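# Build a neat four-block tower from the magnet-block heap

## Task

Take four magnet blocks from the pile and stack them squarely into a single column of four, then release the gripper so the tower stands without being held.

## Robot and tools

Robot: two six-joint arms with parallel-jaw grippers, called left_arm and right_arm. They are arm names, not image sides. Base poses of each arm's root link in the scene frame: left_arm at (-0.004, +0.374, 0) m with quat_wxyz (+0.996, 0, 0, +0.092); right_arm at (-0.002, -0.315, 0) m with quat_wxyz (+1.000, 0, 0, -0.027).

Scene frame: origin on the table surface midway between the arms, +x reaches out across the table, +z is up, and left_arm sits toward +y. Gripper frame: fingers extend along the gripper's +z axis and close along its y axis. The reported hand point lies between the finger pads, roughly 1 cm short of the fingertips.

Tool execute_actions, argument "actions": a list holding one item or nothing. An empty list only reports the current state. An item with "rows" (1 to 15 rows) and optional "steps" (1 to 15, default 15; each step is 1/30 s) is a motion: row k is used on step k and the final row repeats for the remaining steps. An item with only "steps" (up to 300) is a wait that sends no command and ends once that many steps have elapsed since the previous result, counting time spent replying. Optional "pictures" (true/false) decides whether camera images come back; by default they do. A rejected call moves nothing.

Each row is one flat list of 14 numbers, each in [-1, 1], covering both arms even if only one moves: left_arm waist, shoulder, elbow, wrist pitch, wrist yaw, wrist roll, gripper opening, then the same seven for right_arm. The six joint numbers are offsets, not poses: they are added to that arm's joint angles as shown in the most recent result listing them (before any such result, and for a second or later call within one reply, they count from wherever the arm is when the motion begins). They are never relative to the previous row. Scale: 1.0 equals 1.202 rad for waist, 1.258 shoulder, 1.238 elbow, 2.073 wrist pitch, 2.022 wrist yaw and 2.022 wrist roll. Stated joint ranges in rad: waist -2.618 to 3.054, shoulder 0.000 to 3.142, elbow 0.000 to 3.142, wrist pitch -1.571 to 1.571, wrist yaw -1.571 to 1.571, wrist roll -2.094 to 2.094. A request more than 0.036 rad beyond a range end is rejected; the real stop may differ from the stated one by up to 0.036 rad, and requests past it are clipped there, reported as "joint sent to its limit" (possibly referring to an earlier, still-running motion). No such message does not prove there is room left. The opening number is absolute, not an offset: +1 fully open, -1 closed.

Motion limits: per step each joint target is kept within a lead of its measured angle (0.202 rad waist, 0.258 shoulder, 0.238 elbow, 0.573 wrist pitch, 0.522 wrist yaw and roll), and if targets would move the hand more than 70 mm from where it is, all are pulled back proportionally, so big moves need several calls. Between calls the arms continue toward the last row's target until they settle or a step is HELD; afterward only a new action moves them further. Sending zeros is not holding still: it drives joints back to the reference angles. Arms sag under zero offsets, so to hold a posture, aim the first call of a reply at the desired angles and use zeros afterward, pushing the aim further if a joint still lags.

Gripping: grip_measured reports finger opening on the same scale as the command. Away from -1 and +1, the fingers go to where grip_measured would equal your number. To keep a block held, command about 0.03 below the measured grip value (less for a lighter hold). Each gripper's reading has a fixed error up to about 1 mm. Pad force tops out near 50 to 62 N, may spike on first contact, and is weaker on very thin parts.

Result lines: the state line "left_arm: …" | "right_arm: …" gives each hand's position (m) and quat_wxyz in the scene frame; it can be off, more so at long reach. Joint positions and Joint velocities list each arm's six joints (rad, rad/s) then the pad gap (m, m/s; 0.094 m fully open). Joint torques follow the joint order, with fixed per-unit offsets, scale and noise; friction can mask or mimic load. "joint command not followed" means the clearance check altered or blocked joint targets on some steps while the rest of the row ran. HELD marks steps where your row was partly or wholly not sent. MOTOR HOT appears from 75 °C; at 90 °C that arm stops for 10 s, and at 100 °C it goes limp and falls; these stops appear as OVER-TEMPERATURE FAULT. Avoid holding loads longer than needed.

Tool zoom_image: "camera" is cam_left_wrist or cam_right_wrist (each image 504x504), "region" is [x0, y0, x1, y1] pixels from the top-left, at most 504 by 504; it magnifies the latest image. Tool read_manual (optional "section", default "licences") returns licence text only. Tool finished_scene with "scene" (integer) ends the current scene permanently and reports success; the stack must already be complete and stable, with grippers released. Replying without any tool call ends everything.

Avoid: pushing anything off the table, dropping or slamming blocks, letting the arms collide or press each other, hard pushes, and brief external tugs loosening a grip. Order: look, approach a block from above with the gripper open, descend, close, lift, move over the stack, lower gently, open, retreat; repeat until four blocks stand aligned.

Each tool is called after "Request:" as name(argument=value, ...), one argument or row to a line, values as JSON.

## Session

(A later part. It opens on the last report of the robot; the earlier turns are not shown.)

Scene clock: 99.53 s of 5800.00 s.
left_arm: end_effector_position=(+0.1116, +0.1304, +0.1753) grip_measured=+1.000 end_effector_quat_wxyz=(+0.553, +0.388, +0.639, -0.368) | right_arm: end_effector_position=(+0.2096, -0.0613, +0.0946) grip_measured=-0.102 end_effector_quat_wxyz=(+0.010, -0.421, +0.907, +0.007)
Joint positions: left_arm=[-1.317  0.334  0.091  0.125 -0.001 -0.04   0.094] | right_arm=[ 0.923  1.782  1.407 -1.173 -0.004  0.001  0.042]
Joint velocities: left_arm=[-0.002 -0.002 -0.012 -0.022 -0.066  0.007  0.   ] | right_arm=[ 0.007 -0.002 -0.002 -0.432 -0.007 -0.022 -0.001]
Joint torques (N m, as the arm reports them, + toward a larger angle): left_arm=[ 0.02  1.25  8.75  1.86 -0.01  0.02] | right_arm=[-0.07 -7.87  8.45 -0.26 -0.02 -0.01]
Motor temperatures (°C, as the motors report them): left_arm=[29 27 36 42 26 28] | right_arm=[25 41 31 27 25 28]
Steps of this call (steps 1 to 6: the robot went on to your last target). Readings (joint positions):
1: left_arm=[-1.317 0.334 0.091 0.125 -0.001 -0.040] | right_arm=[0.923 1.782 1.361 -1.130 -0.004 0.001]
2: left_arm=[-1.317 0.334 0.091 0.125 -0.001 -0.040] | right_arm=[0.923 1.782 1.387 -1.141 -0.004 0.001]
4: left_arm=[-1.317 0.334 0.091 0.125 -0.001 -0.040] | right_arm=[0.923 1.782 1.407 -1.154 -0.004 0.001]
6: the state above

Request:
execute_actions(
  actions=[
    {"rows":[[0,0,0,0,0,0,1,-0.01,0.015,0.03,-0.02,0,0,0],[0,0,0,0,0,0,1,-0.02,0.035,0.06,-0.025,0,0,0.1],[0,0,0,0,0,0,1,-0.03,0.055,0.095,-0.03,0,0,0.2],[0,0,0,0,0,0,1,-0.042,0.08,0.13,-0.035,0,0,0.3],[0,0,0,0,0,0,1,-0.054,0.105,0.165,-0.04,0,0,0.3],[0,0,0,0,0,0,1,-0.066,0.13,0.2,-0.047,0,0,0.3],[0,0,0,0,0,0,1,-0.078,0.155,0.235,-0.054,0,0,0.3],[0,0,0,0,0,0,1,-0.09,0.18,0.27,-0.06,0,0,0.3],[0,0,0,0,0,0,1,-0.1,0.205,0.305,-0.066,0,0,0.3],[0,0,0,0,0,0,1,-0.11,0.225,0.34,-0.072,0,0,0.3],[0,0,0,0,0,0,1,-0.12,0.245,0.37,-0.078,0,0,0.3],[0,0,0,0,0,0,1,-0.13,0.265,0.4,-0.082,0,0,0.3],[0,0,0,0,0,0,1,-0.137,0.28,0.42,-0.086,0,0,0.3],[0,0,0,0,0,0,1,-0.142,0.292,0.435,-0.089,0,0,0.3],[0,0,0,0,0,0,1,-0.144,0.3,0.444,-0.089,0,0,0.3]],"steps":15},
  ],
  pictures=false,
)

Request:
execute_actions(
  actions=[
    {"steps":12},
  ],
)

Scene clock: 103.77 s of 5800.00 s.
left_arm: end_effector_position=(+0.1116, +0.1304, +0.1753) grip_measured=+1.000 end_effector_quat_wxyz=(+0.553, +0.388, +0.639, -0.368) | right_arm: end_effector_position=(+0.3166, -0.0389, +0.0962) grip_measured=+0.298 end_effector_quat_wxyz=(+0.017, -0.346, +0.938, +0.010)
Joint positions: left_arm=[-1.317  0.334  0.091  0.125 -0.001 -0.04   0.094] | right_arm=[ 0.762  2.13   1.898 -1.299 -0.006  0.001  0.061]
Joint velocities: left_arm=[ 0.002  0.002 -0.007  0.051  0.051  0.007  0.   ] | right_arm=[-0.261  0.437  0.545 -0.125  0.037 -0.037  0.001]
Joint torques (N m, as the arm reports them, + toward a larger angle): left_arm=[-0.06  1.19  8.73  1.86  0.   -0.01] | right_arm=[  0.38 -11.13   9.17  -0.49  -0.05  -0.02]
Motor temperatures (°C, as the motors report them): left_arm=[29 27 36 43 26 28] | right_arm=[25 41 32 27 25 28]
Steps of this call (steps 1 to 30: the robot went on to your last target; steps 31 to 90: nothing new was sent; then 0.73 s passed at rest; steps 91 to 105: all 15 steps of this action). Readings (joint positions):
91: left_arm=[-1.317 0.334 0.091 0.125 -0.001 -0.040] | right_arm=[0.923 1.782 1.407 -1.214 -0.004 0.001]
92: left_arm=[-1.317 0.334 0.091 0.125 -0.001 -0.040] | right_arm=[0.922 1.788 1.415 -1.220 -0.004 0.001]
94: left_arm=[-1.317 0.334 0.091 0.125 -0.001 -0.040] | right_arm=[0.911 1.825 1.467 -1.239 -0.005 0.001]
98: left_arm=[-1.317 0.334 0.091 0.125 -0.001 -0.040] | right_arm=[0.858 1.946 1.643 -1.256 -0.006 0.001]
105: the state above

Scene clock: 104.17 s of 5800.00 s.
left_arm: end_effector_position=(+0.1116, +0.1304, +0.1753) grip_measured=+1.000 end_effector_quat_wxyz=(+0.553, +0.388, +0.639, -0.368) | right_arm: end_effector_position=(+0.3169, -0.0472, +0.0915) grip_measured=+0.298 end_effector_quat_wxyz=(-0.002, -0.340, +0.941, +0.001)
Joint positions: left_arm=[-1.317  0.334  0.091  0.125 -0.001 -0.04   0.094] | right_arm=[ 0.747  2.155  1.92  -1.339 -0.004  0.001  0.061]
Joint velocities: left_arm=[-0.002  0.002  0.002 -0.007 -0.007  0.007  0.   ] | right_arm=[-0.032 -0.007  0.002  0.007  0.022  0.051  0.001]
Joint torques (N m, as the arm reports them, + toward a larger angle): left_arm=[0.01 1.16 8.67 1.87 0.   0.03] | right_arm=[  0.21 -11.04  10.23  -0.33  -0.04  -0.02]
Motor temperatures (°C, as the motors report them): left_arm=[29 27 36 43 26 28] | right_arm=[25 41 32 27 25 28]
Steps of this call (steps 1 to 12: the robot went on to your last target). Readings (joint positions):
1: left_arm=[-1.317 0.334 0.091 0.125 -0.001 -0.040] | right_arm=[0.755 2.142 1.912 -1.302 -0.005 0.001]
2: left_arm=[-1.317 0.334 0.091 0.125 -0.001 -0.040] | right_arm=[0.750 2.150 1.918 -1.306 -0.005 0.001]
4: left_arm=[-1.317 0.334 0.091 0.125 -0.001 -0.040] | right_arm=[0.747 2.155 1.920 -1.316 -0.004 0.001]
8: left_arm=[-1.317 0.334 0.091 0.125 -0.001 -0.040] | right_arm=[0.747 2.155 1.920 -1.333 -0.004 0.001]
12: the state above

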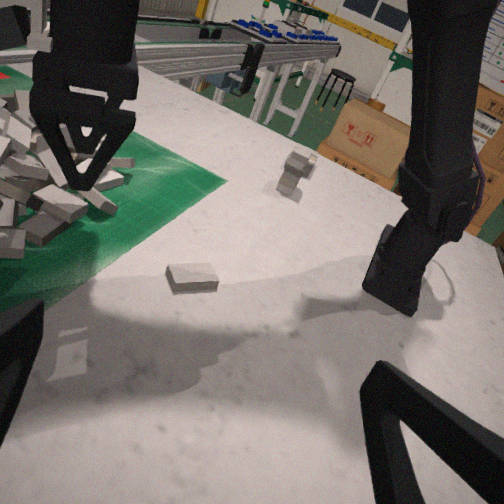

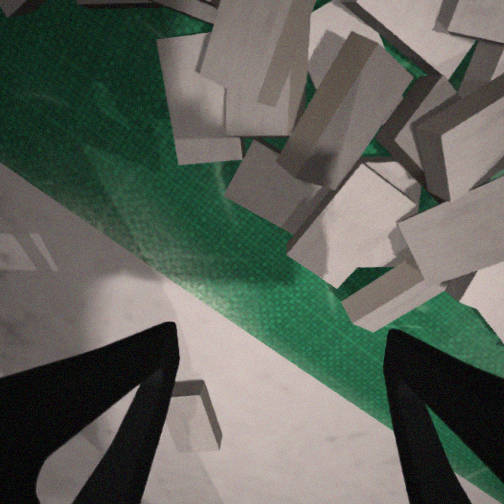

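Request:
execute_actions(
  actions=[
    {"rows":[[0,0,0,0,0,0,1,-0.01,0,0,0,0,0.04,0.2],[0,0,0,0,0,0,1,-0.02,0,0,0.005,0,0.08,0.1],[0,0,0,0,0,0,1,-0.03,0,0,0.01,0,0.12,0],[0,0,0,0,0,0,1,-0.04,0.005,-0.01,0.015,0,0.16,-0.1],[0,0,0,0,0,0,1,-0.048,0.01,-0.015,0.02,0,0.2,-0.2],[0,0,0,0,0,0,1,-0.052,0.015,-0.02,0.028,0,0.24,-0.2],[0,0,0,0,0,0,1,-0.052,0.02,-0.03,0.035,0,0.28,-0.2],[0,0,0,0,0,0,1,-0.052,0.025,-0.038,0.043,0,0.315,-0.2]],"steps":15},
  ],
  pictures=false,
)

Request:
execute_actions(
  actions=[
    {"steps":10},
  ],
)

Scene clock: 113.13 s of 5800.00 s.
left_arm: end_effector_position=(+0.1116, +0.1304, +0.1753) grip_measured=+1.000 end_effector_quat_wxyz=(+0.553, +0.388, +0.639, -0.368) | right_arm: end_effector_position=(+0.3392, -0.0644, +0.0728) grip_measured=-0.198 end_effector_quat_wxyz=(-0.001, -0.026, +1.000, +0.003)
Joint positions: left_arm=[-1.317  0.334  0.091  0.125 -0.001 -0.04   0.094] | right_arm=[ 0.681  2.183  1.89  -1.276 -0.007  0.576  0.038]
Joint velocities: left_arm=[ 0.002  0.002 -0.012 -0.11  -0.007  0.022  0.   ] | right_arm=[ 0.012  0.027 -0.046  0.081 -0.11   0.33   0.   ]
Joint torques (N m, as the arm reports them, + toward a larger angle): left_arm=[-0.07  1.21  8.79  1.83 -0.01 -0.03] | right_arm=[  0.17 -11.43   5.96  -0.05   0.01   0.07]
Motor temperatures (°C, as the motors report them): left_arm=[29 27 36 43 26 28] | right_arm=[25 42 33 27 25 28]
Steps of this call (steps 1 to 30: the robot went on to your last target; steps 31 to 90: nothing new was sent; then 5.47 s passed at rest; steps 91 to 105: all 15 steps of this action). Readings (joint positions):
91: left_arm=[-1.317 0.334 0.091 0.125 -0.001 -0.040] | right_arm=[0.747 2.155 1.920 -1.342 -0.004 0.013]
92: left_arm=[-1.317 0.334 0.091 0.125 -0.001 -0.040] | right_arm=[0.746 2.155 1.920 -1.342 -0.004 0.039]
94: left_arm=[-1.317 0.334 0.091 0.125 -0.001 -0.040] | right_arm=[0.739 2.155 1.920 -1.340 -0.005 0.122]
98: left_arm=[-1.317 0.334 0.091 0.125 -0.001 -0.040] | right_arm=[0.701 2.160 1.916 -1.310 -0.006 0.361]
105: the state above

Scene clock: 113.47 s of 5800.00 s.
left_arm: end_effector_position=(+0.1116, +0.1304, +0.1753) grip_measured=+1.000 end_effector_quat_wxyz=(+0.553, +0.388, +0.639, -0.368) | right_arm: end_effector_position=(+0.3408, -0.0632, +0.0724) grip_measured=-0.198 end_effector_quat_wxyz=(+0.002, -0.001, +1.000, +0.005)
Joint positions: left_arm=[-1.317  0.334  0.091  0.125 -0.001 -0.04   0.094] | right_arm=[ 0.681  2.184  1.89  -1.268 -0.007  0.626  0.038]
Joint velocities: left_arm=[ 0.012  0.002  0.002 -0.051 -0.007  0.007  0.   ] | right_arm=[ 0.002  0.002  0.002 -0.066  0.022  0.022 -0.001]
Joint torques (N m, as the arm reports them, + toward a larger angle): left_arm=[ 0.03  1.16  8.73  1.87 -0.01  0.01] | right_arm=[  0.2  -11.26   5.68   0.     0.     0.02]
Motor temperatures (°C, as the motors report them): left_arm=[29 27 36 43 26 28] | right_arm=[25 42 33 27 25 28]
Steps of this call (steps 1 to 10: the robot went on to your last target). Readings (joint positions):
1: left_arm=[-1.317 0.334 0.091 0.125 -0.001 -0.040] | right_arm=[0.681 2.184 1.890 -1.275 -0.007 0.588]
2: left_arm=[-1.317 0.334 0.091 0.125 -0.001 -0.040] | right_arm=[0.681 2.184 1.890 -1.274 -0.007 0.597]
4: left_arm=[-1.317 0.334 0.091 0.125 -0.001 -0.040] | right_arm=[0.681 2.184 1.890 -1.271 -0.007 0.610]
8: left_arm=[-1.317 0.334 0.091 0.125 -0.001 -0.040] | right_arm=[0.681 2.184 1.890 -1.269 -0.007 0.623]
10: the state above

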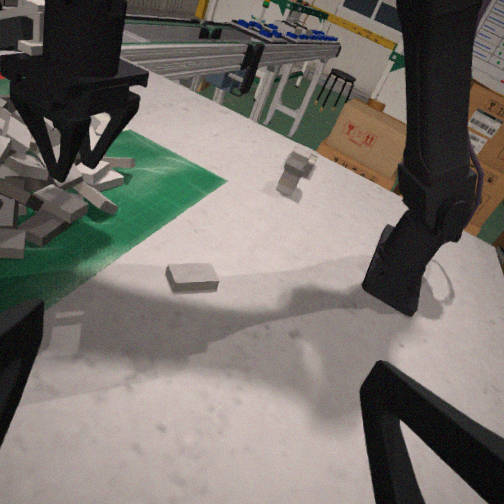

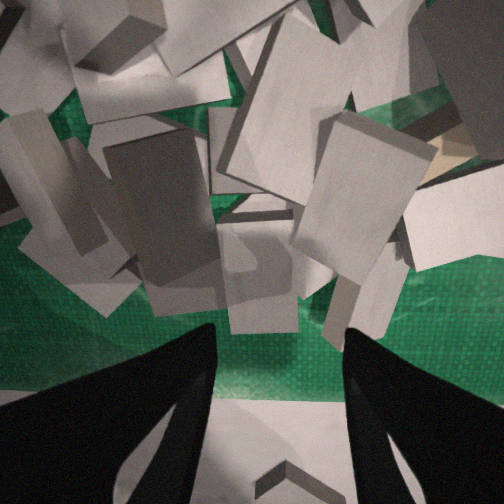

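Request:
execute_actions(
  actions=[
    {"rows":[[0,0,0,0,0,0,1,0,0,0.025,-0.01,0,0.02,-0.2],[0,0,0,0,0,0,1,0,0,0.045,-0.02,0,0.04,-0.2],[0,0,0,0,0,0,1,0,0,0.065,-0.03,0,0.06,-0.2],[0,0,0,0,0,0,1,-0.01,0,0.085,-0.04,0,0.08,-0.2],[0,0,0,0,0,0,1,-0.02,0.01,0.1,-0.047,0,0.1,-0.2],[0,0,0,0,0,0,1,-0.03,0.02,0.115,-0.053,0,0.12,-0.2],[0,0,0,0,0,0,1,-0.04,0.03,0.128,-0.053,0,0.14,-0.2],[0,0,0,0,0,0,1,-0.05,0.04,0.128,-0.053,0,0.165,-0.2],[0,0,0,0,0,0,1,-0.058,0.04,0.128,-0.053,0,0.165,-0.2]],"steps":15},
  ],
  pictures=false,
)

Request:
execute_actions(
  actions=[
    {"steps":8},
  ],
)

Scene clock: 120.70 s of 5800.00 s.
left_arm: end_effector_position=(+0.1116, +0.1304, +0.1753) grip_measured=+1.000 end_effector_quat_wxyz=(+0.553, +0.388, +0.639, -0.368) | right_arm: end_effector_position=(+0.3680, -0.0828, +0.0903) grip_measured=-0.198 end_effector_quat_wxyz=(+0.004, +0.184, +0.983, +0.011)
Joint positions: left_arm=[-1.317  0.334  0.091  0.125 -0.001 -0.04   0.094] | right_arm=[ 0.606  2.223  2.023 -1.35  -0.011  0.924  0.038]
Joint velocities: left_arm=[-0.002 -0.017  0.017  0.007  0.022 -0.051  0.   ] | right_arm=[-0.051  0.085  0.007 -0.11  -0.037  0.154  0.   ]
Joint torques (N m, as the arm reports them, + toward a larger angle): left_arm=[ 0.03  1.25  8.67  1.88 -0.02 -0.02] | right_arm=[  0.46 -11.6    9.29  -0.31   0.02   0.09]
Motor temperatures (°C, as the motors report them): left_arm=[29 27 36 43 26 28] | right_arm=[25 43 32 27 25 28]
Steps of this call (steps 1 to 30: the robot went on to your last target; steps 31 to 90: nothing new was sent; then 3.73 s passed at rest; steps 91 to 105: all 15 steps of this action). Readings (joint positions):
91: left_arm=[-1.317 0.334 0.091 0.125 -0.001 -0.040] | right_arm=[0.681 2.184 1.890 -1.267 -0.007 0.637]
92: left_arm=[-1.317 0.334 0.091 0.125 -0.001 -0.040] | right_arm=[0.681 2.184 1.894 -1.272 -0.007 0.648]
94: left_arm=[-1.317 0.334 0.091 0.125 -0.001 -0.040] | right_arm=[0.681 2.187 1.919 -1.295 -0.007 0.688]
98: left_arm=[-1.317 0.334 0.091 0.125 -0.001 -0.040] | right_arm=[0.665 2.200 2.003 -1.332 -0.011 0.807]
105: the state above

Scene clock: 120.97 s of 5800.00 s.
left_arm: end_effector_position=(+0.1116, +0.1304, +0.1753) grip_measured=+1.000 end_effector_quat_wxyz=(+0.553, +0.388, +0.639, -0.368) | right_arm: end_effector_position=(+0.3662, -0.0837, +0.0877) grip_measured=-0.198 end_effector_quat_wxyz=(-0.001, +0.197, +0.980, +0.007)
Joint positions: left_arm=[-1.317  0.334  0.091  0.125 -0.001 -0.04   0.094] | right_arm=[ 0.607  2.229  2.023 -1.358 -0.011  0.949  0.038]
Joint velocities: left_arm=[-0.012 -0.002  0.002 -0.007 -0.022 -0.022  0.   ] | right_arm=[ 0.012 -0.002 -0.012 -0.007  0.022  0.051 -0.   ]
Joint torques (N m, as the arm reports them, + toward a larger angle): left_arm=[0.01 1.12 8.64 1.85 0.01 0.04] | right_arm=[  0.57 -11.72   9.09  -0.35  -0.03   0.04]
Motor temperatures (°C, as the motors report them): left_arm=[29 27 36 43 26 28] | right_arm=[25 43 32 27 25 28]
Steps of this call (steps 1 to 8: the robot went on to your last target). Readings (joint positions):
1: left_arm=[-1.317 0.334 0.091 0.125 -0.001 -0.040] | right_arm=[0.606 2.226 2.023 -1.352 -0.011 0.930]
2: left_arm=[-1.317 0.334 0.091 0.125 -0.001 -0.040] | right_arm=[0.606 2.228 2.023 -1.354 -0.011 0.935]
4: left_arm=[-1.317 0.334 0.091 0.125 -0.001 -0.040] | right_arm=[0.607 2.229 2.023 -1.356 -0.011 0.942]
8: the state above

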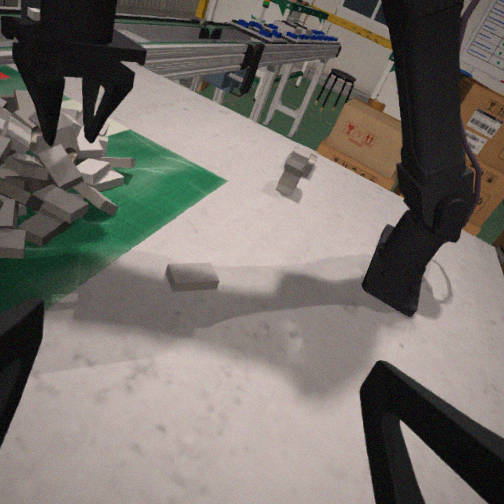

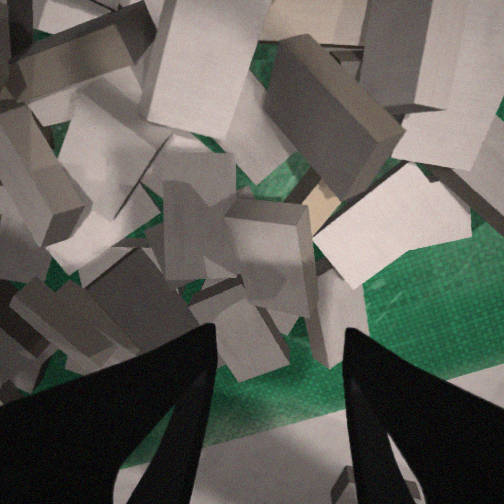

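Request:
execute_actions(
  actions=[
    {"rows":[[0,0,0,0,0,0,1,0.006,0,-0.01,0.008,0,-0.02,-0.2],[0,0,0,0,0,0,1,0.012,0,-0.02,0.015,0,-0.04,-0.2],[0,0,0,0,0,0,1,0.012,0,-0.032,0.022,0,-0.06,-0.2],[0,0,0,0,0,0,1,0.012,0,-0.044,0.03,0,-0.065,-0.2],[0,0,0,0,0,0,1,0.012,0,-0.056,0.038,0,-0.065,-0.2],[0,0,0,0,0,0,1,0.012,0,-0.068,0.045,0,-0.065,-0.2],[0,0,0,0,0,0,1,0.012,0.004,-0.078,0.05,0,-0.065,-0.2],[0,0,0,0,0,0,1,0.012,0.004,-0.085,0.053,0,-0.065,-0.25]],"steps":15},
  ],
  pictures=false,
)

Request:
execute_actions(
  actions=[
    {"steps":6},
  ],
)

Scene clock: 125.97 s of 5800.00 s.
left_arm: end_effector_position=(+0.1116, +0.1304, +0.1753) grip_measured=+1.000 end_effector_quat_wxyz=(+0.553, +0.388, +0.639, -0.368) | right_arm: end_effector_position=(+0.3647, -0.0845, +0.0639) grip_measured=-0.248 end_effector_quat_wxyz=(-0.004, +0.137, +0.990, +0.004)
Joint positions: left_arm=[-1.317  0.334  0.091  0.125 -0.001 -0.04   0.094] | right_arm=[ 0.607  2.232  1.934 -1.274 -0.012  0.829  0.035]
Joint velocities: left_arm=[ 0.002 -0.007  0.002 -0.066  0.037  0.007  0.   ] | right_arm=[ 0.012 -0.002  0.007 -0.007 -0.007 -0.139  0.   ]
Joint torques (N m, as the arm reports them, + toward a larger angle): left_arm=[-0.07  1.18  8.69  1.86  0.02  0.  ] | right_arm=[  1.15 -11.7    5.72  -0.07  -0.01  -0.03]
Motor temperatures (°C, as the motors report them): left_arm=[29 27 36 43 26 28] | right_arm=[25 44 33 27 25 28]
Steps of this call (steps 1 to 30: the robot went on to your last target; steps 31 to 90: nothing new was sent; then 1.50 s passed at rest; steps 91 to 105: all 15 steps of this action). Readings (joint positions):
91: left_arm=[-1.317 0.334 0.091 0.125 -0.001 -0.040] | right_arm=[0.607 2.229 2.023 -1.359 -0.011 0.948]
92: left_arm=[-1.317 0.334 0.091 0.125 -0.001 -0.040] | right_arm=[0.607 2.229 2.023 -1.357 -0.011 0.935]
94: left_arm=[-1.317 0.334 0.091 0.125 -0.001 -0.040] | right_arm=[0.607 2.229 2.014 -1.343 -0.011 0.898]
98: left_arm=[-1.317 0.334 0.091 0.125 -0.001 -0.040] | right_arm=[0.607 2.229 1.960 -1.300 -0.011 0.853]
105: the state above

Scene clock: 126.17 s of 5800.00 s.
left_arm: end_effector_position=(+0.1116, +0.1304, +0.1753) grip_measured=+1.000 end_effector_quat_wxyz=(+0.553, +0.388, +0.639, -0.368) | right_arm: end_effector_position=(+0.3663, -0.0835, +0.0639) grip_measured=-0.248 end_effector_quat_wxyz=(-0.001, +0.135, +0.991, +0.007)
Joint positions: left_arm=[-1.317  0.334  0.091  0.125 -0.001 -0.04   0.094] | right_arm=[ 0.607  2.232  1.934 -1.266 -0.012  0.825  0.035]
Joint velocities: left_arm=[ 0.007  0.002 -0.002  0.037  0.022  0.022  0.   ] | right_arm=[-0.007 -0.002  0.002  0.022 -0.11   0.022  0.001]
Joint torques (N m, as the arm reports them, + toward a larger angle): left_arm=[0.04 1.07 8.69 1.87 0.01 0.02] | right_arm=[  1.14 -11.84   5.78  -0.02  -0.02  -0.04]
Motor temperatures (°C, as the motors report them): left_arm=[29 27 36 43 26 28] | right_arm=[25 44 33 27 25 28]
Steps of this call (steps 1 to 6: the robot went on to your last target). Readings (joint positions):
1: left_arm=[-1.317 0.334 0.091 0.125 -0.001 -0.040] | right_arm=[0.607 2.232 1.934 -1.271 -0.012 0.828]
2: left_arm=[-1.317 0.334 0.091 0.125 -0.001 -0.040] | right_arm=[0.607 2.232 1.934 -1.270 -0.012 0.827]
4: left_arm=[-1.317 0.334 0.091 0.125 -0.001 -0.040] | right_arm=[0.607 2.232 1.934 -1.268 -0.012 0.826]
6: the state above

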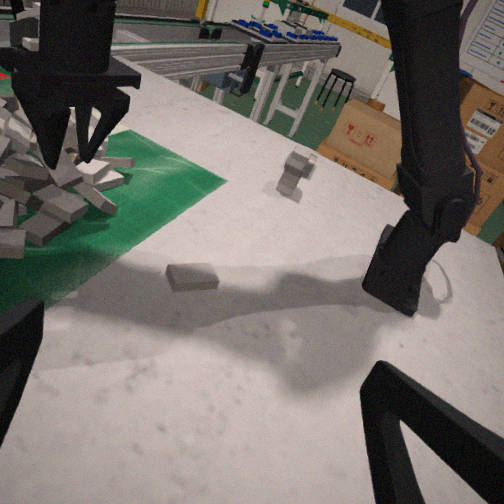

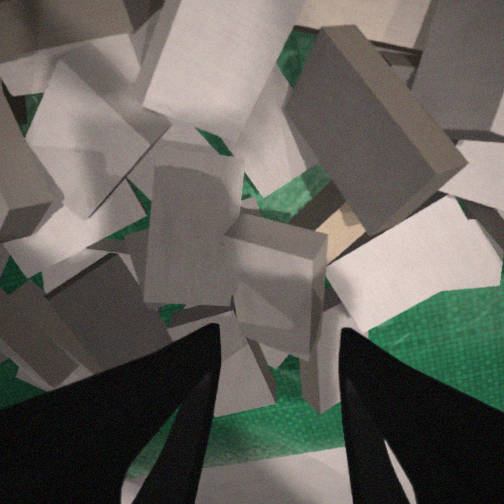

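Request:
execute_actions(
  actions=[
    {"rows":[[0,0,0,0,0,0,1,0,0.003,-0.01,0.01,0.006,0,-0.28],[0,0,0,0,0,0,1,0,0.006,-0.015,0.018,0.012,0,-0.3],[0,0,0,0,0,0,1,0,0.009,-0.02,0.024,0.012,0,-0.3],[0,0,0,0,0,0,1,0,0.012,-0.028,0.03,0.012,0,-0.3],[0,0,0,0,0,0,1,0,0.015,-0.035,0.036,0.012,0,-0.3],[0,0,0,0,0,0,1,0,0.017,-0.04,0.04,0.012,0,-0.3]],"steps":15},
  ],
)

Scene clock: 131.17 s of 5800.00 s.
left_arm: end_effector_position=(+0.1116, +0.1304, +0.1753) grip_measured=+1.000 end_effector_quat_wxyz=(+0.553, +0.388, +0.639, -0.368) | right_arm: end_effector_position=(+0.3719, -0.0820, +0.0560) grip_measured=-0.298 end_effector_quat_wxyz=(+0.010, +0.134, +0.991, +0.010)
Joint positions: left_arm=[-1.317  0.334  0.091  0.125 -0.001 -0.04   0.094] | right_arm=[ 0.607  2.237  1.911 -1.218 -0.003  0.823  0.033]
Joint velocities: left_arm=[ 0.002 -0.007 -0.022 -0.007 -0.007  0.022  0.   ] | right_arm=[-0.022  0.012  0.007 -0.066  0.037  0.007 -0.001]
Joint torques (N m, as the arm reports them, + toward a larger angle): left_arm=[-0.03  1.08  8.69  1.89  0.   -0.01] | right_arm=[  0.05 -10.82   5.16   0.17   0.09   0.01]
Motor temperatures (°C, as the motors report them): left_arm=[29 27 36 43 26 28] | right_arm=[25 44 32 27 25 28]
Steps of this call (steps 1 to 15: the robot went on to your last target; steps 16 to 90: nothing new was sent; then 1.50 s passed at rest; steps 91 to 105: all 15 steps of this action). Readings (joint positions):
91: left_arm=[-1.317 0.334 0.091 0.125 -0.001 -0.040] | right_arm=[0.607 2.232 1.934 -1.264 -0.012 0.823]
92: left_arm=[-1.317 0.334 0.091 0.125 -0.001 -0.040] | right_arm=[0.607 2.232 1.934 -1.262 -0.010 0.823]
94: left_arm=[-1.317 0.334 0.091 0.125 -0.001 -0.040] | right_arm=[0.607 2.232 1.932 -1.250 -0.007 0.823]
98: left_arm=[-1.317 0.334 0.091 0.125 -0.001 -0.040] | right_arm=[0.607 2.236 1.913 -1.220 -0.003 0.823]
105: the state above

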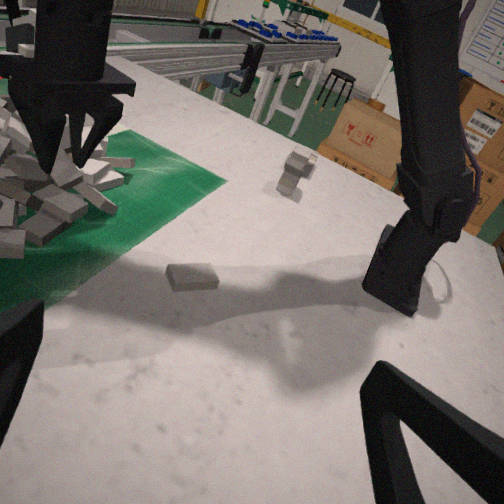

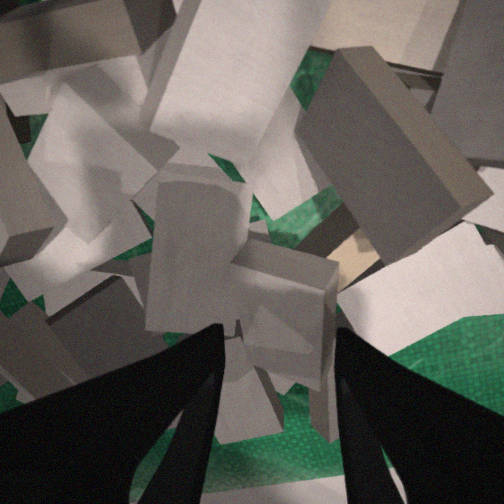

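Request:
execute_actions(
  actions=[
    {"rows":[[0,0,0,0,0,0,1,0,-0.02,0,0,0,0,-0.3],[0,0,0,0,0,0,1,0,-0.025,0,-0.01,0,0,-0.3],[0,0,0,0,0,0,1,0,-0.025,0,-0.02,0,0,-0.3],[0,0,0,0,0,0,1,0,-0.022,0,-0.02,0,0,-0.3],[0,0,0,0,0,0,1,0,-0.015,0,-0.02,0,0,-0.3],[0,0,0,0,0,0,1,0,-0.005,0,-0.02,0,0,-0.3],[0,0,0,0,0,0,1,0,0,0,-0.02,0,0,-0.3],[0,0,0,0,0,0,1,0,0.005,0,-0.02,0,0,-0.3],[0,0,0,0,0,0,1,0,0.01,0,-0.02,0,0,-0.3],[0,0,0,0,0,0,1,0,0.015,0,-0.02,0,0,-0.3],[0,0,0,0,0,0,1,0,0.02,0,-0.02,0,0,-0.3],[0,0,0,0,0,0,1,0,0.025,0,-0.02,0,0,-0.3]],"steps":15},
  ],
  pictures=false,
)

Request:
execute_actions(
  actions=[
    {"steps":6},
  ],
)

Scene clock: 138.17 s of 5800.00 s.
left_arm: end_effector_position=(+0.1116, +0.1304, +0.1753) grip_measured=+1.000 end_effector_quat_wxyz=(+0.553, +0.388, +0.639, -0.368) | right_arm: end_effector_position=(+0.3652, -0.0848, +0.0496) grip_measured=-0.298 end_effector_quat_wxyz=(-0.008, +0.134, +0.991, -0.001)
Joint positions: left_arm=[-1.317  0.334  0.091  0.125 -0.001 -0.04   0.094] | right_arm=[ 0.607  2.253  1.911 -1.243 -0.009  0.823  0.033]
Joint velocities: left_arm=[ 0.002 -0.007 -0.012 -0.081 -0.022 -0.081  0.   ] | right_arm=[-0.017  0.125 -0.012 -0.125 -0.139 -0.007 -0.   ]
Joint torques (N m, as the arm reports them, + toward a larger angle): left_arm=[-0.02  1.17  8.62  1.86  0.02  0.01] | right_arm=[ -0.01 -11.28   7.14  -0.32   0.11  -0.02]
Motor temperatures (°C, as the motors report them): left_arm=[29 27 36 43 26 28] | right_arm=[25 44 32 27 25 28]
Steps of this call (steps 1 to 15: the robot went on to your last target; steps 16 to 90: nothing new was sent; then 3.50 s passed at rest; steps 91 to 105: all 15 steps of this action). Readings (joint positions):
91: left_arm=[-1.317 0.334 0.091 0.125 -0.001 -0.040] | right_arm=[0.607 2.236 1.911 -1.218 -0.003 0.823]
92: left_arm=[-1.317 0.334 0.091 0.125 -0.001 -0.040] | right_arm=[0.607 2.234 1.911 -1.218 -0.003 0.823]
94: left_arm=[-1.317 0.334 0.091 0.125 -0.001 -0.040] | right_arm=[0.607 2.230 1.911 -1.224 -0.003 0.823]
98: left_arm=[-1.317 0.334 0.091 0.125 -0.001 -0.040] | right_arm=[0.607 2.230 1.911 -1.235 -0.003 0.823]
105: the state above

Scene clock: 138.37 s of 5800.00 s.
left_arm: end_effector_position=(+0.1116, +0.1304, +0.1753) grip_measured=+1.000 end_effector_quat_wxyz=(+0.553, +0.388, +0.639, -0.368) | right_arm: end_effector_position=(+0.3638, -0.0845, +0.0467) grip_measured=-0.298 end_effector_quat_wxyz=(-0.013, +0.134, +0.991, -0.002)
Joint positions: left_arm=[-1.317  0.334  0.091  0.125 -0.001 -0.04   0.094] | right_arm=[ 0.607  2.26   1.911 -1.245 -0.015  0.823  0.033]
Joint velocities: left_arm=[-0.012  0.007  0.002 -0.037 -0.022  0.037  0.   ] | right_arm=[-0.017 -0.002 -0.007 -0.022 -0.051 -0.022 -0.   ]
Joint torques (N m, as the arm reports them, + toward a larger angle): left_arm=[-0.06  1.18  8.74  1.86 -0.01 -0.01] | right_arm=[ -0.1  -11.38   7.07  -0.35   0.11  -0.01]
Motor temperatures (°C, as the motors report them): left_arm=[29 27 36 43 26 28] | right_arm=[25 44 32 27 25 28]
Steps of this call (steps 1 to 6: the robot went on to your last target). Readings (joint positions):
1: left_arm=[-1.317 0.334 0.091 0.125 -0.001 -0.040] | right_arm=[0.607 2.256 1.911 -1.244 -0.011 0.823]
2: left_arm=[-1.317 0.334 0.091 0.125 -0.001 -0.040] | right_arm=[0.607 2.259 1.911 -1.244 -0.013 0.823]
4: left_arm=[-1.317 0.334 0.091 0.125 -0.001 -0.040] | right_arm=[0.607 2.260 1.911 -1.245 -0.015 0.823]
6: the state above

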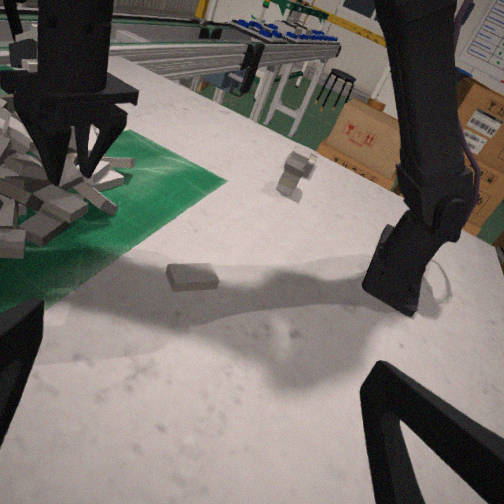

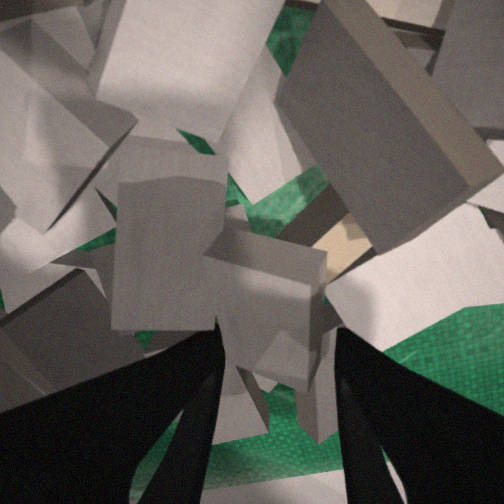

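Request:
execute_actions(
  actions=[
    {"rows":[[0,0,0,0,0,0,1,0,0,0,0.005,-0.006,0,-0.28],[0,0,0,0,0,0,1,0,0,0,0.01,-0.012,0,-0.26],[0,0,0,0,0,0,1,0,0,0,0.015,-0.014,0,-0.26],[0,0,0,0,0,0,1,0,0.005,0,0.018,-0.014,0,-0.26],[0,0,0,0,0,0,1,0,0.01,0,0.018,-0.014,0,-0.26],[0,0,0,0,0,0,1,0,0.015,0,0.018,-0.014,0,-0.26],[0,0,0,0,0,0,1,0,0.02,0,0.018,-0.014,0,-0.26]],"steps":15},
  ],
)

Scene clock: 141.53 s of 5800.00 s.
left_arm: end_effector_position=(+0.1116, +0.1304, +0.1753) grip_measured=+1.000 end_effector_quat_wxyz=(+0.553, +0.388, +0.639, -0.368) | right_arm: end_effector_position=(+0.3645, -0.0792, +0.0439) grip_measured=-0.262 end_effector_quat_wxyz=(-0.017, +0.135, +0.991, +0.010)
Joint positions: left_arm=[-1.317  0.334  0.091  0.125 -0.001 -0.04   0.094] | right_arm=[ 0.607  2.267  1.911 -1.229 -0.038  0.823  0.035]
Joint velocities: left_arm=[ 0.002  0.012 -0.002  0.051  0.051  0.022  0.   ] | right_arm=[ 0.002  0.007 -0.002 -0.066  0.007 -0.007  0.   ]
Joint torques (N m, as the arm reports them, + toward a larger angle): left_arm=[ 0.03  1.08  8.61  1.83  0.02 -0.01] | right_arm=[  0.   -10.77   7.03  -0.05  -0.08  -0.01]
Motor temperatures (°C, as the motors report them): left_arm=[29 27 36 43 26 28] | right_arm=[25 44 32 27 25 28]
Steps of this call (steps 1 to 15: the robot went on to your last target; steps 16 to 80: nothing new was sent; steps 81 to 95: all 15 steps of this action). Readings (joint positions):
81: left_arm=[-1.317 0.334 0.091 0.125 -0.001 -0.040] | right_arm=[0.607 2.260 1.911 -1.245 -0.017 0.823]
82: left_arm=[-1.317 0.334 0.091 0.125 -0.001 -0.040] | right_arm=[0.607 2.260 1.911 -1.244 -0.020 0.823]
84: left_arm=[-1.317 0.334 0.091 0.125 -0.001 -0.040] | right_arm=[0.607 2.260 1.911 -1.239 -0.028 0.823]
88: left_arm=[-1.317 0.334 0.091 0.125 -0.001 -0.040] | right_arm=[0.607 2.264 1.911 -1.230 -0.037 0.823]
95: the state above

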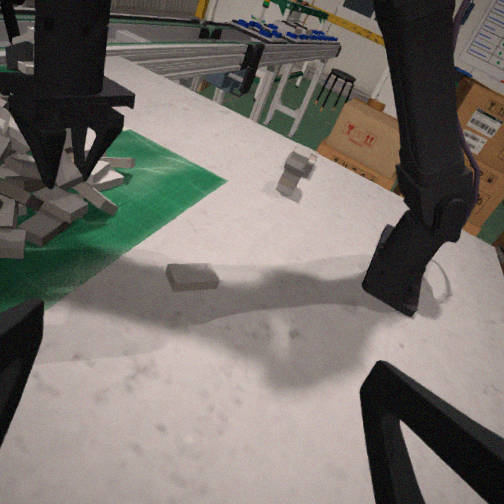

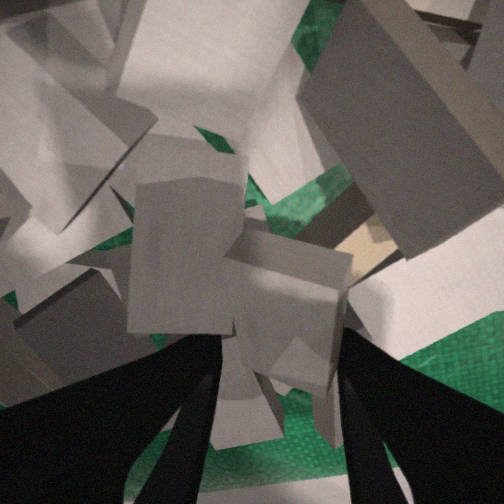

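Request:
execute_actions(
  actions=[
    {"rows":[[0,0,0,0,0,0,1,0,0,0,0,0,0,-0.29],[0,0,0,0,0,0,1,0,0,0,0,0,0,-0.31],[0,0,0,0,0,0,1,0,0,0,0,0,0,-0.33],[0,0,0,0,0,0,1,0,0,0,0,0,0,-0.35],[0,0,0,0,0,0,1,0,0,0,0,0,0,-0.37],[0,0,0,0,0,0,1,0,0,0,0,0,0,-0.39],[0,0,0,0,0,0,1,0,0,0,0,0,0,-0.41],[0,0,0,0,0,0,1,0,0,0,0,0,0,-0.43],[0,0,0,0,0,0,1,0,0,0,0,0,0,-0.45],[0,0,0,0,0,0,1,0,0,0,0,0,0,-0.47],[0,0,0,0,0,0,1,0,0,0,0,0,0,-0.49],[0,0,0,0,0,0,1,0,0,0,0,0,0,-0.51]],"steps":15},
  ],
)

Scene clock: 145.33 s of 5800.00 s.
left_arm: end_effector_position=(+0.1116, +0.1304, +0.1753) grip_measured=+1.000 end_effector_quat_wxyz=(+0.553, +0.388, +0.639, -0.368) | right_arm: end_effector_position=(+0.3634, -0.0812, +0.0438) grip_measured=-0.461 end_effector_quat_wxyz=(-0.018, +0.135, +0.991, +0.005)
Joint positions: left_arm=[-1.317  0.334  0.091  0.125 -0.001 -0.04   0.094] | right_arm=[ 0.607  2.267  1.911 -1.237 -0.031  0.823  0.025]
Joint velocities: left_arm=[-0.012  0.002  0.002 -0.007  0.051  0.007  0.   ] | right_arm=[-0.002 -0.002 -0.012  0.022 -0.051 -0.081 -0.   ]
Joint torques (N m, as the arm reports them, + toward a larger angle): left_arm=[-0.04  1.15  8.71  1.85 -0.01 -0.01] | right_arm=[ -0.03 -12.15   7.05  -0.16  -0.09  -0.02]
Motor temperatures (°C, as the motors report them): left_arm=[29 27 36 43 26 28] | right_arm=[25 44 32 27 25 28]
Steps of this call (steps 1 to 15: the robot went on to your last target; steps 16 to 90: nothing new was sent; then 0.30 s passed at rest; steps 91 to 105: all 15 steps of this action). Readings (joint positions):
91: left_arm=[-1.317 0.334 0.091 0.125 -0.001 -0.040] | right_arm=[0.607 2.267 1.911 -1.229 -0.038 0.823]
92: left_arm=[-1.317 0.334 0.091 0.125 -0.001 -0.040] | right_arm=[0.607 2.267 1.911 -1.229 -0.038 0.823]
94: left_arm=[-1.317 0.334 0.091 0.125 -0.001 -0.040] | right_arm=[0.607 2.267 1.911 -1.233 -0.036 0.823]
98: left_arm=[-1.317 0.334 0.091 0.125 -0.001 -0.040] | right_arm=[0.607 2.267 1.911 -1.237 -0.032 0.823]
105: the state above

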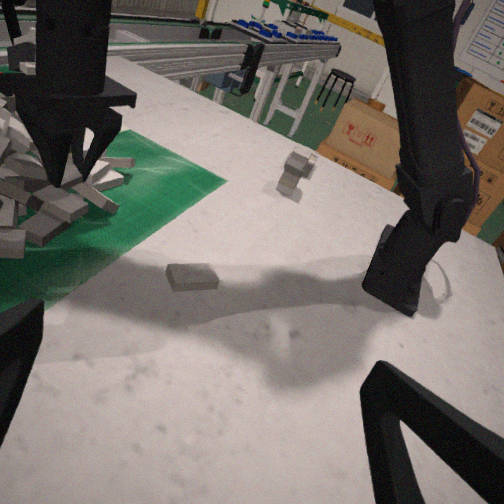

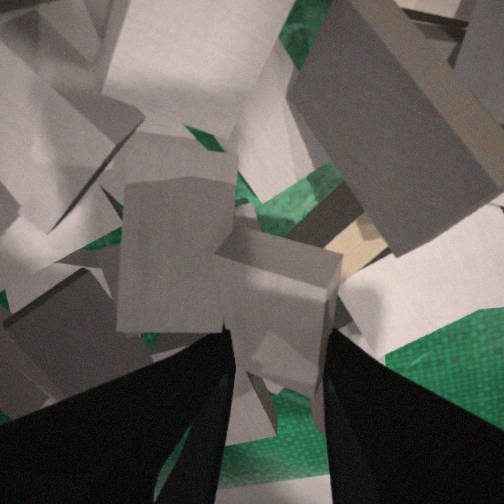

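Request:
execute_actions(
  actions=[
    {"rows":[[0,0,0,0,0,0,1,0,-0.02,0,0,0,0,-0.51],[0,0,0,0,0,0,1,0,-0.028,0,0,0,0,-0.51],[0,0,0,0,0,0,1,0,-0.035,0,-0.005,0,0,-0.51],[0,0,0,0,0,0,1,0,-0.042,0,-0.01,0,0,-0.51],[0,0,0,0,0,0,1,0,-0.05,0,-0.015,0,0,-0.51],[0,0,0,0,0,0,1,0,-0.058,0,-0.02,0,0,-0.51],[0,0,0,0,0,0,1,0,-0.066,-0.005,-0.025,0,0,-0.51],[0,0,0,0,0,0,1,0,-0.075,-0.01,-0.03,0,0,-0.51],[0,0,0,0,0,0,1,0,-0.085,-0.02,-0.035,0,0,-0.51],[0,0,0,0,0,0,1,0,-0.095,-0.03,-0.04,0,0,-0.51]],"steps":15},
  ],
)

Scene clock: 150.47 s of 5800.00 s.
left_arm: end_effector_position=(+0.1116, +0.1304, +0.1753) grip_measured=+1.000 end_effector_quat_wxyz=(+0.553, +0.388, +0.639, -0.368) | right_arm: end_effector_position=(+0.3541, -0.0868, +0.0860) grip_measured=-0.461 end_effector_quat_wxyz=(-0.002, +0.134, +0.991, +0.019)
Joint positions: left_arm=[-1.317  0.334  0.091  0.125 -0.001 -0.04   0.094] | right_arm=[ 0.607  2.157  1.9   -1.293 -0.032  0.823  0.025]
Joint velocities: left_arm=[ 0.017 -0.007  0.007  0.081  0.007 -0.022  0.   ] | right_arm=[-0.002 -0.037  0.012 -0.066 -0.007  0.037 -0.001]
Joint torques (N m, as the arm reports them, + toward a larger angle): left_arm=[ 0.08  1.07  8.69  1.86  0.01 -0.01] | right_arm=[  0.   -12.04   5.    -0.28  -0.02  -0.01]
Motor temperatures (°C, as the motors report them): left_arm=[29 27 36 44 26 28] | right_arm=[25 45 32 27 25 28]
Steps of this call (steps 1 to 15: the robot went on to your last target; steps 16 to 90: nothing new was sent; then 1.63 s passed at rest; steps 91 to 105: all 15 steps of this action). Readings (joint positions):
91: left_arm=[-1.317 0.334 0.091 0.125 -0.001 -0.040] | right_arm=[0.607 2.265 1.911 -1.237 -0.031 0.823]
92: left_arm=[-1.317 0.334 0.091 0.125 -0.001 -0.040] | right_arm=[0.607 2.263 1.911 -1.237 -0.031 0.823]
94: left_arm=[-1.317 0.334 0.091 0.125 -0.001 -0.040] | right_arm=[0.607 2.258 1.911 -1.237 -0.031 0.823]
98: left_arm=[-1.317 0.334 0.091 0.125 -0.001 -0.040] | right_arm=[0.607 2.224 1.911 -1.252 -0.032 0.823]
105: the state above

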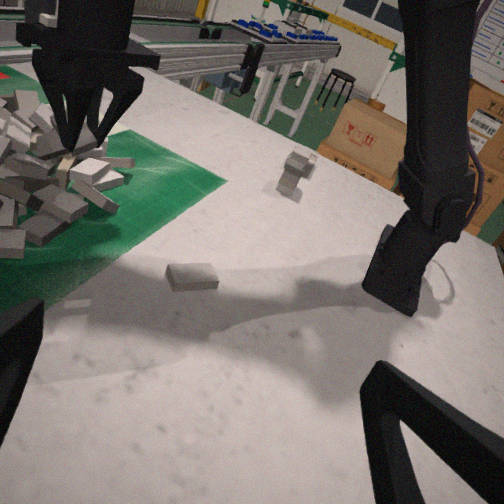

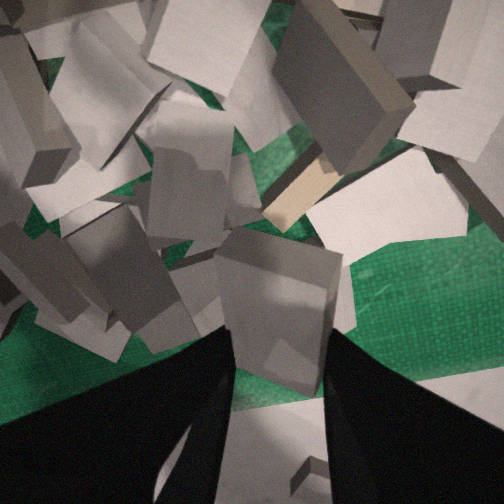

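Request:
execute_actions(
  actions=[
    {"rows":[[0,0,0,0,0,0,1,-0.01,0,0,-0.015,0.005,-0.03,-0.51],[0,0,0,0,0,0,1,-0.03,0,0,-0.03,0.01,-0.06,-0.51],[0,0,0,0,0,0,1,-0.05,0,0,-0.045,0.015,-0.09,-0.51],[0,0,0,0,0,0,1,-0.075,0,0,-0.06,0.02,-0.12,-0.51],[0,0,0,0,0,0,1,-0.1,0,0,-0.075,0.02,-0.15,-0.51],[0,0,0,0,0,0,1,-0.125,0,0,-0.09,0.02,-0.18,-0.51],[0,0,0,0,0,0,1,-0.15,0,-0.01,-0.1,0.02,-0.21,-0.51],[0,0,0,0,0,0,1,-0.175,0,-0.02,-0.109,0.02,-0.24,-0.51],[0,0,0,0,0,0,1,-0.195,0.005,-0.035,-0.109,0.02,-0.27,-0.51],[0,0,0,0,0,0,1,-0.215,0.01,-0.05,-0.109,0.02,-0.3,-0.51],[0,0,0,0,0,0,1,-0.23,0.02,-0.065,-0.109,0.02,-0.33,-0.51],[0,0,0,0,0,0,1,-0.24,0.03,-0.08,-0.109,0.02,-0.36,-0.51],[0,0,0,0,0,0,1,-0.25,0.04,-0.09,-0.109,0.02,-0.38,-0.51],[0,0,0,0,0,0,1,-0.255,0.045,-0.1,-0.109,0.02,-0.4,-0.51],[0,0,0,0,0,0,1,-0.255,0.05,-0.11,-0.109,0.02,-0.407,-0.51]],"steps":15},
  ],
  pictures=false,
)

Request:
execute_actions(
  actions=[
    {"steps":14},
  ],
)

Request:
zoom_image(
  camera="cam_left_wrist",
  region=[80,70,280,230],
)

Scene clock: 159.77 s of 5800.00 s.
left_arm: end_effector_position=(+0.1116, +0.1304, +0.1753) grip_measured=+1.000 end_effector_quat_wxyz=(+0.553, +0.388, +0.639, -0.368) | right_arm: end_effector_position=(+0.3428, -0.2358, +0.0620) grip_measured=-0.461 end_effector_quat_wxyz=(-0.134, -0.021, +0.990, -0.033)
Joint positions: left_arm=[-1.317  0.334  0.091  0.125 -0.001 -0.04   0.094] | right_arm=[ 0.281  2.186  1.813 -1.475  0.009  0.186  0.025]
Joint velocities: left_arm=[ 0.002  0.002 -0.002 -0.022  0.051 -0.007  0.   ] | right_arm=[-0.315  0.339 -0.481 -0.139  0.139 -1.238 -0.001]
Joint torques (N m, as the arm reports them, + toward a larger angle): left_arm=[-0.04  1.14  8.79  1.87 -0.02 -0.01] | right_arm=[  3.04 -10.1    4.9   -0.82  -0.16  -0.05]
Motor temperatures (°C, as the motors report them): left_arm=[29 27 36 44 26 28] | right_arm=[25 46 32 27 25 28]
Steps of this call (steps 1 to 15: the robot went on to your last target; steps 16 to 90: nothing new was sent; then 5.80 s passed at rest; steps 91 to 105: all 15 steps of this action). Readings (joint positions):
91: left_arm=[-1.317 0.334 0.091 0.125 -0.001 -0.040] | right_arm=[0.607 2.157 1.892 -1.302 -0.032 0.814]
92: left_arm=[-1.317 0.334 0.091 0.125 -0.001 -0.040] | right_arm=[0.604 2.157 1.892 -1.305 -0.032 0.795]
94: left_arm=[-1.317 0.334 0.091 0.125 -0.001 -0.040] | right_arm=[0.589 2.157 1.892 -1.327 -0.031 0.732]
98: left_arm=[-1.317 0.334 0.091 0.125 -0.001 -0.040] | right_arm=[0.486 2.157 1.892 -1.406 -0.026 0.551]
105: the state above

Scene clock: 160.23 s of 5800.00 s.
left_arm: end_effector_position=(+0.1116, +0.1304, +0.1753) grip_measured=+1.000 end_effector_quat_wxyz=(+0.553, +0.388, +0.639, -0.368) | right_arm: end_effector_position=(+0.3222, -0.2361, +0.0411) grip_measured=-0.461 end_effector_quat_wxyz=(-0.191, -0.113, +0.975, -0.030)
Joint positions: left_arm=[-1.317  0.334  0.091  0.125 -0.001 -0.04   0.094] | right_arm=[ 0.295  2.234  1.77  -1.496  0.011  0.013  0.025]
Joint velocities: left_arm=[ 0.002 -0.002  0.007  0.007 -0.022  0.007  0.   ] | right_arm=[-0.022  0.012  0.002 -0.051  0.037 -0.125  0.   ]
Joint torques (N m, as the arm reports them, + toward a larger angle): left_arm=[ 0.01  1.14  8.68  1.85 -0.01  0.01] | right_arm=[  0.48 -12.17   5.75  -1.05   0.    -0.12]
Motor temperatures (°C, as the motors report them): left_arm=[29 27 36 44 26 28] | right_arm=[25 46 32 27 25 28]
Steps of this call (steps 1 to 14: the robot went on to your last target). Readings (joint positions):
1: left_arm=[-1.317 0.334 0.091 0.125 -0.001 -0.040] | right_arm=[0.274 2.199 1.799 -1.480 0.012 0.151]
2: left_arm=[-1.317 0.334 0.091 0.125 -0.001 -0.040] | right_arm=[0.273 2.211 1.788 -1.485 0.014 0.122]
4: left_arm=[-1.317 0.334 0.091 0.125 -0.001 -0.040] | right_arm=[0.280 2.229 1.773 -1.491 0.013 0.080]
8: left_arm=[-1.317 0.334 0.091 0.125 -0.001 -0.040] | right_arm=[0.293 2.234 1.770 -1.495 0.012 0.035]
14: the state above

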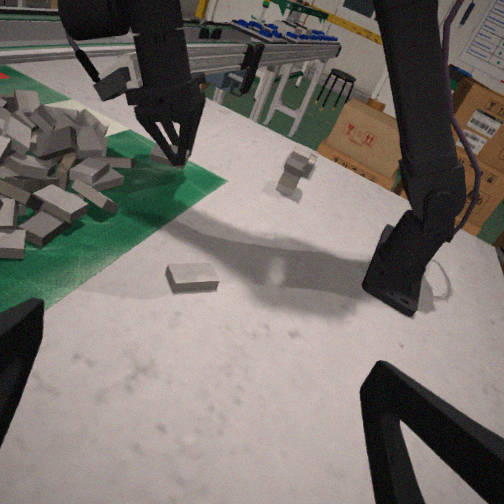

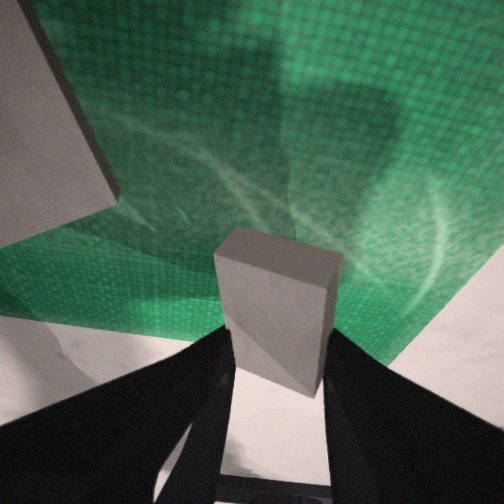

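Region (80, 70, 280, 230) of cam_left_wrist's 504x504 image, scaled by 2.520, with more detail than that image has; it fills the top 403 rows of this view, and the rest is white.

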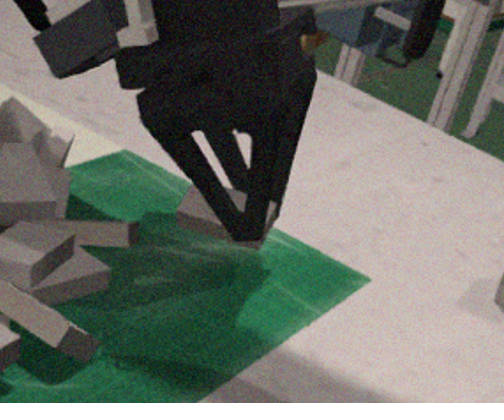

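Request:
execute_actions(
  actions=[
    {"rows":[[0,0,0,0,0,0,1,0,0.005,0,0,0,0,-0.51],[0,0,0,0,0,0,1,0,0.01,0,0,0,0,-0.51],[0,0,0,0,0,0,1,0,0.015,0,0,0,0,-0.51],[0,0,0,0,0,0,1,0,0.02,0,0,0,0,-0.51],[0,0,0,0,0,0,1,0,0.025,0,0,0,0,-0.51],[0,0,0,0,0,0,1,0,0.03,0,0,0,0,-0.51],[0,0,0,0,0,0,1,0,0.035,0,0,0,0,-0.51],[0,0,0,0,0,0,1,0,0.04,0,0,0,0,-0.51],[0,0,0,0,0,0,1,0,0.044,0,0,0,0,-0.51],[0,0,0,0,0,0,1,0,0.048,0,0,0,0,-0.51]],"steps":15},
  ],
)

Request:
zoom_image(
  camera="cam_left_wrist",
  region=[110,100,250,210],
)

Scene clock: 165.40 s of 5800.00 s.
left_arm: end_effector_position=(+0.1116, +0.1304, +0.1753) grip_measured=+1.000 end_effector_quat_wxyz=(+0.553, +0.388, +0.639, -0.368) | right_arm: end_effector_position=(+0.3177, -0.2372, +0.0246) grip_measured=-0.461 end_effector_quat_wxyz=(-0.217, -0.115, +0.969, -0.033)
Joint positions: left_arm=[-1.317  0.334  0.091  0.125 -0.001 -0.04   0.094] | right_arm=[ 0.295  2.287  1.77  -1.496  0.011  0.008  0.025]
Joint velocities: left_arm=[-0.002  0.012  0.007  0.037 -0.007 -0.022  0.   ] | right_arm=[-0.002  0.002 -0.012 -0.022 -0.022  0.007 -0.002]
Joint torques (N m, as the arm reports them, + toward a larger angle): left_arm=[ 0.02  1.3   8.64  1.85 -0.02 -0.01] | right_arm=[  0.05 -10.57   5.98  -0.94  -0.02   0.05]
Motor temperatures (°C, as the motors report them): left_arm=[29 27 36 44 26 28] | right_arm=[25 46 32 27 25 28]
Steps of this call (steps 1 to 30: the robot went on to your last target; steps 31 to 90: nothing new was sent; then 1.67 s passed at rest; steps 91 to 105: all 15 steps of this action). Readings (joint positions):
91: left_arm=[-1.317 0.334 0.091 0.125 -0.001 -0.040] | right_arm=[0.295 2.234 1.770 -1.496 0.011 0.006]
92: left_arm=[-1.317 0.334 0.091 0.125 -0.001 -0.040] | right_arm=[0.295 2.234 1.770 -1.496 0.011 0.006]
94: left_arm=[-1.317 0.334 0.091 0.125 -0.001 -0.040] | right_arm=[0.295 2.237 1.770 -1.496 0.011 0.006]
98: left_arm=[-1.317 0.334 0.091 0.125 -0.001 -0.040] | right_arm=[0.295 2.260 1.770 -1.496 0.011 0.007]
105: the state above

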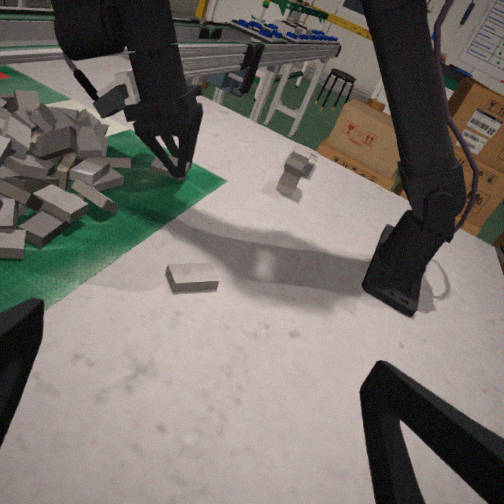

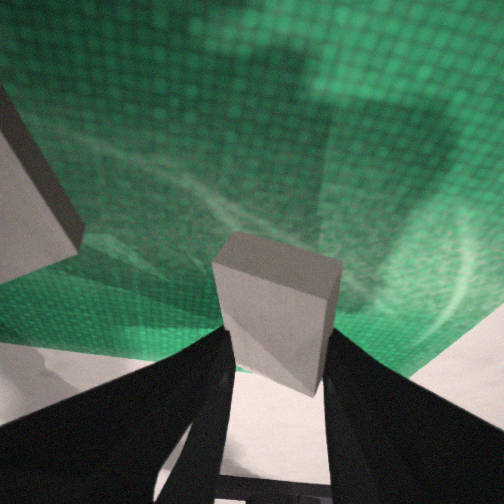

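Region (110, 100, 250, 210) of cam_left_wrist's 504x504 image, scaled by 3.600, with more detail than that image has; it fills the top 396 rows of this view, and the rest is white.

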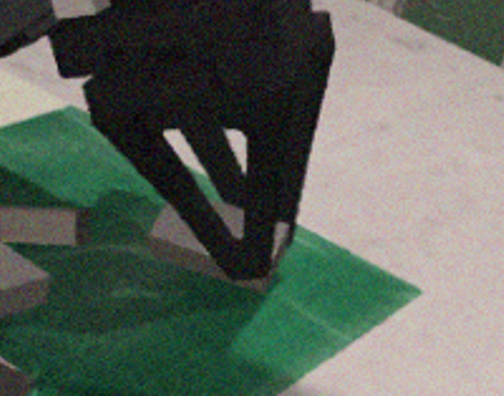

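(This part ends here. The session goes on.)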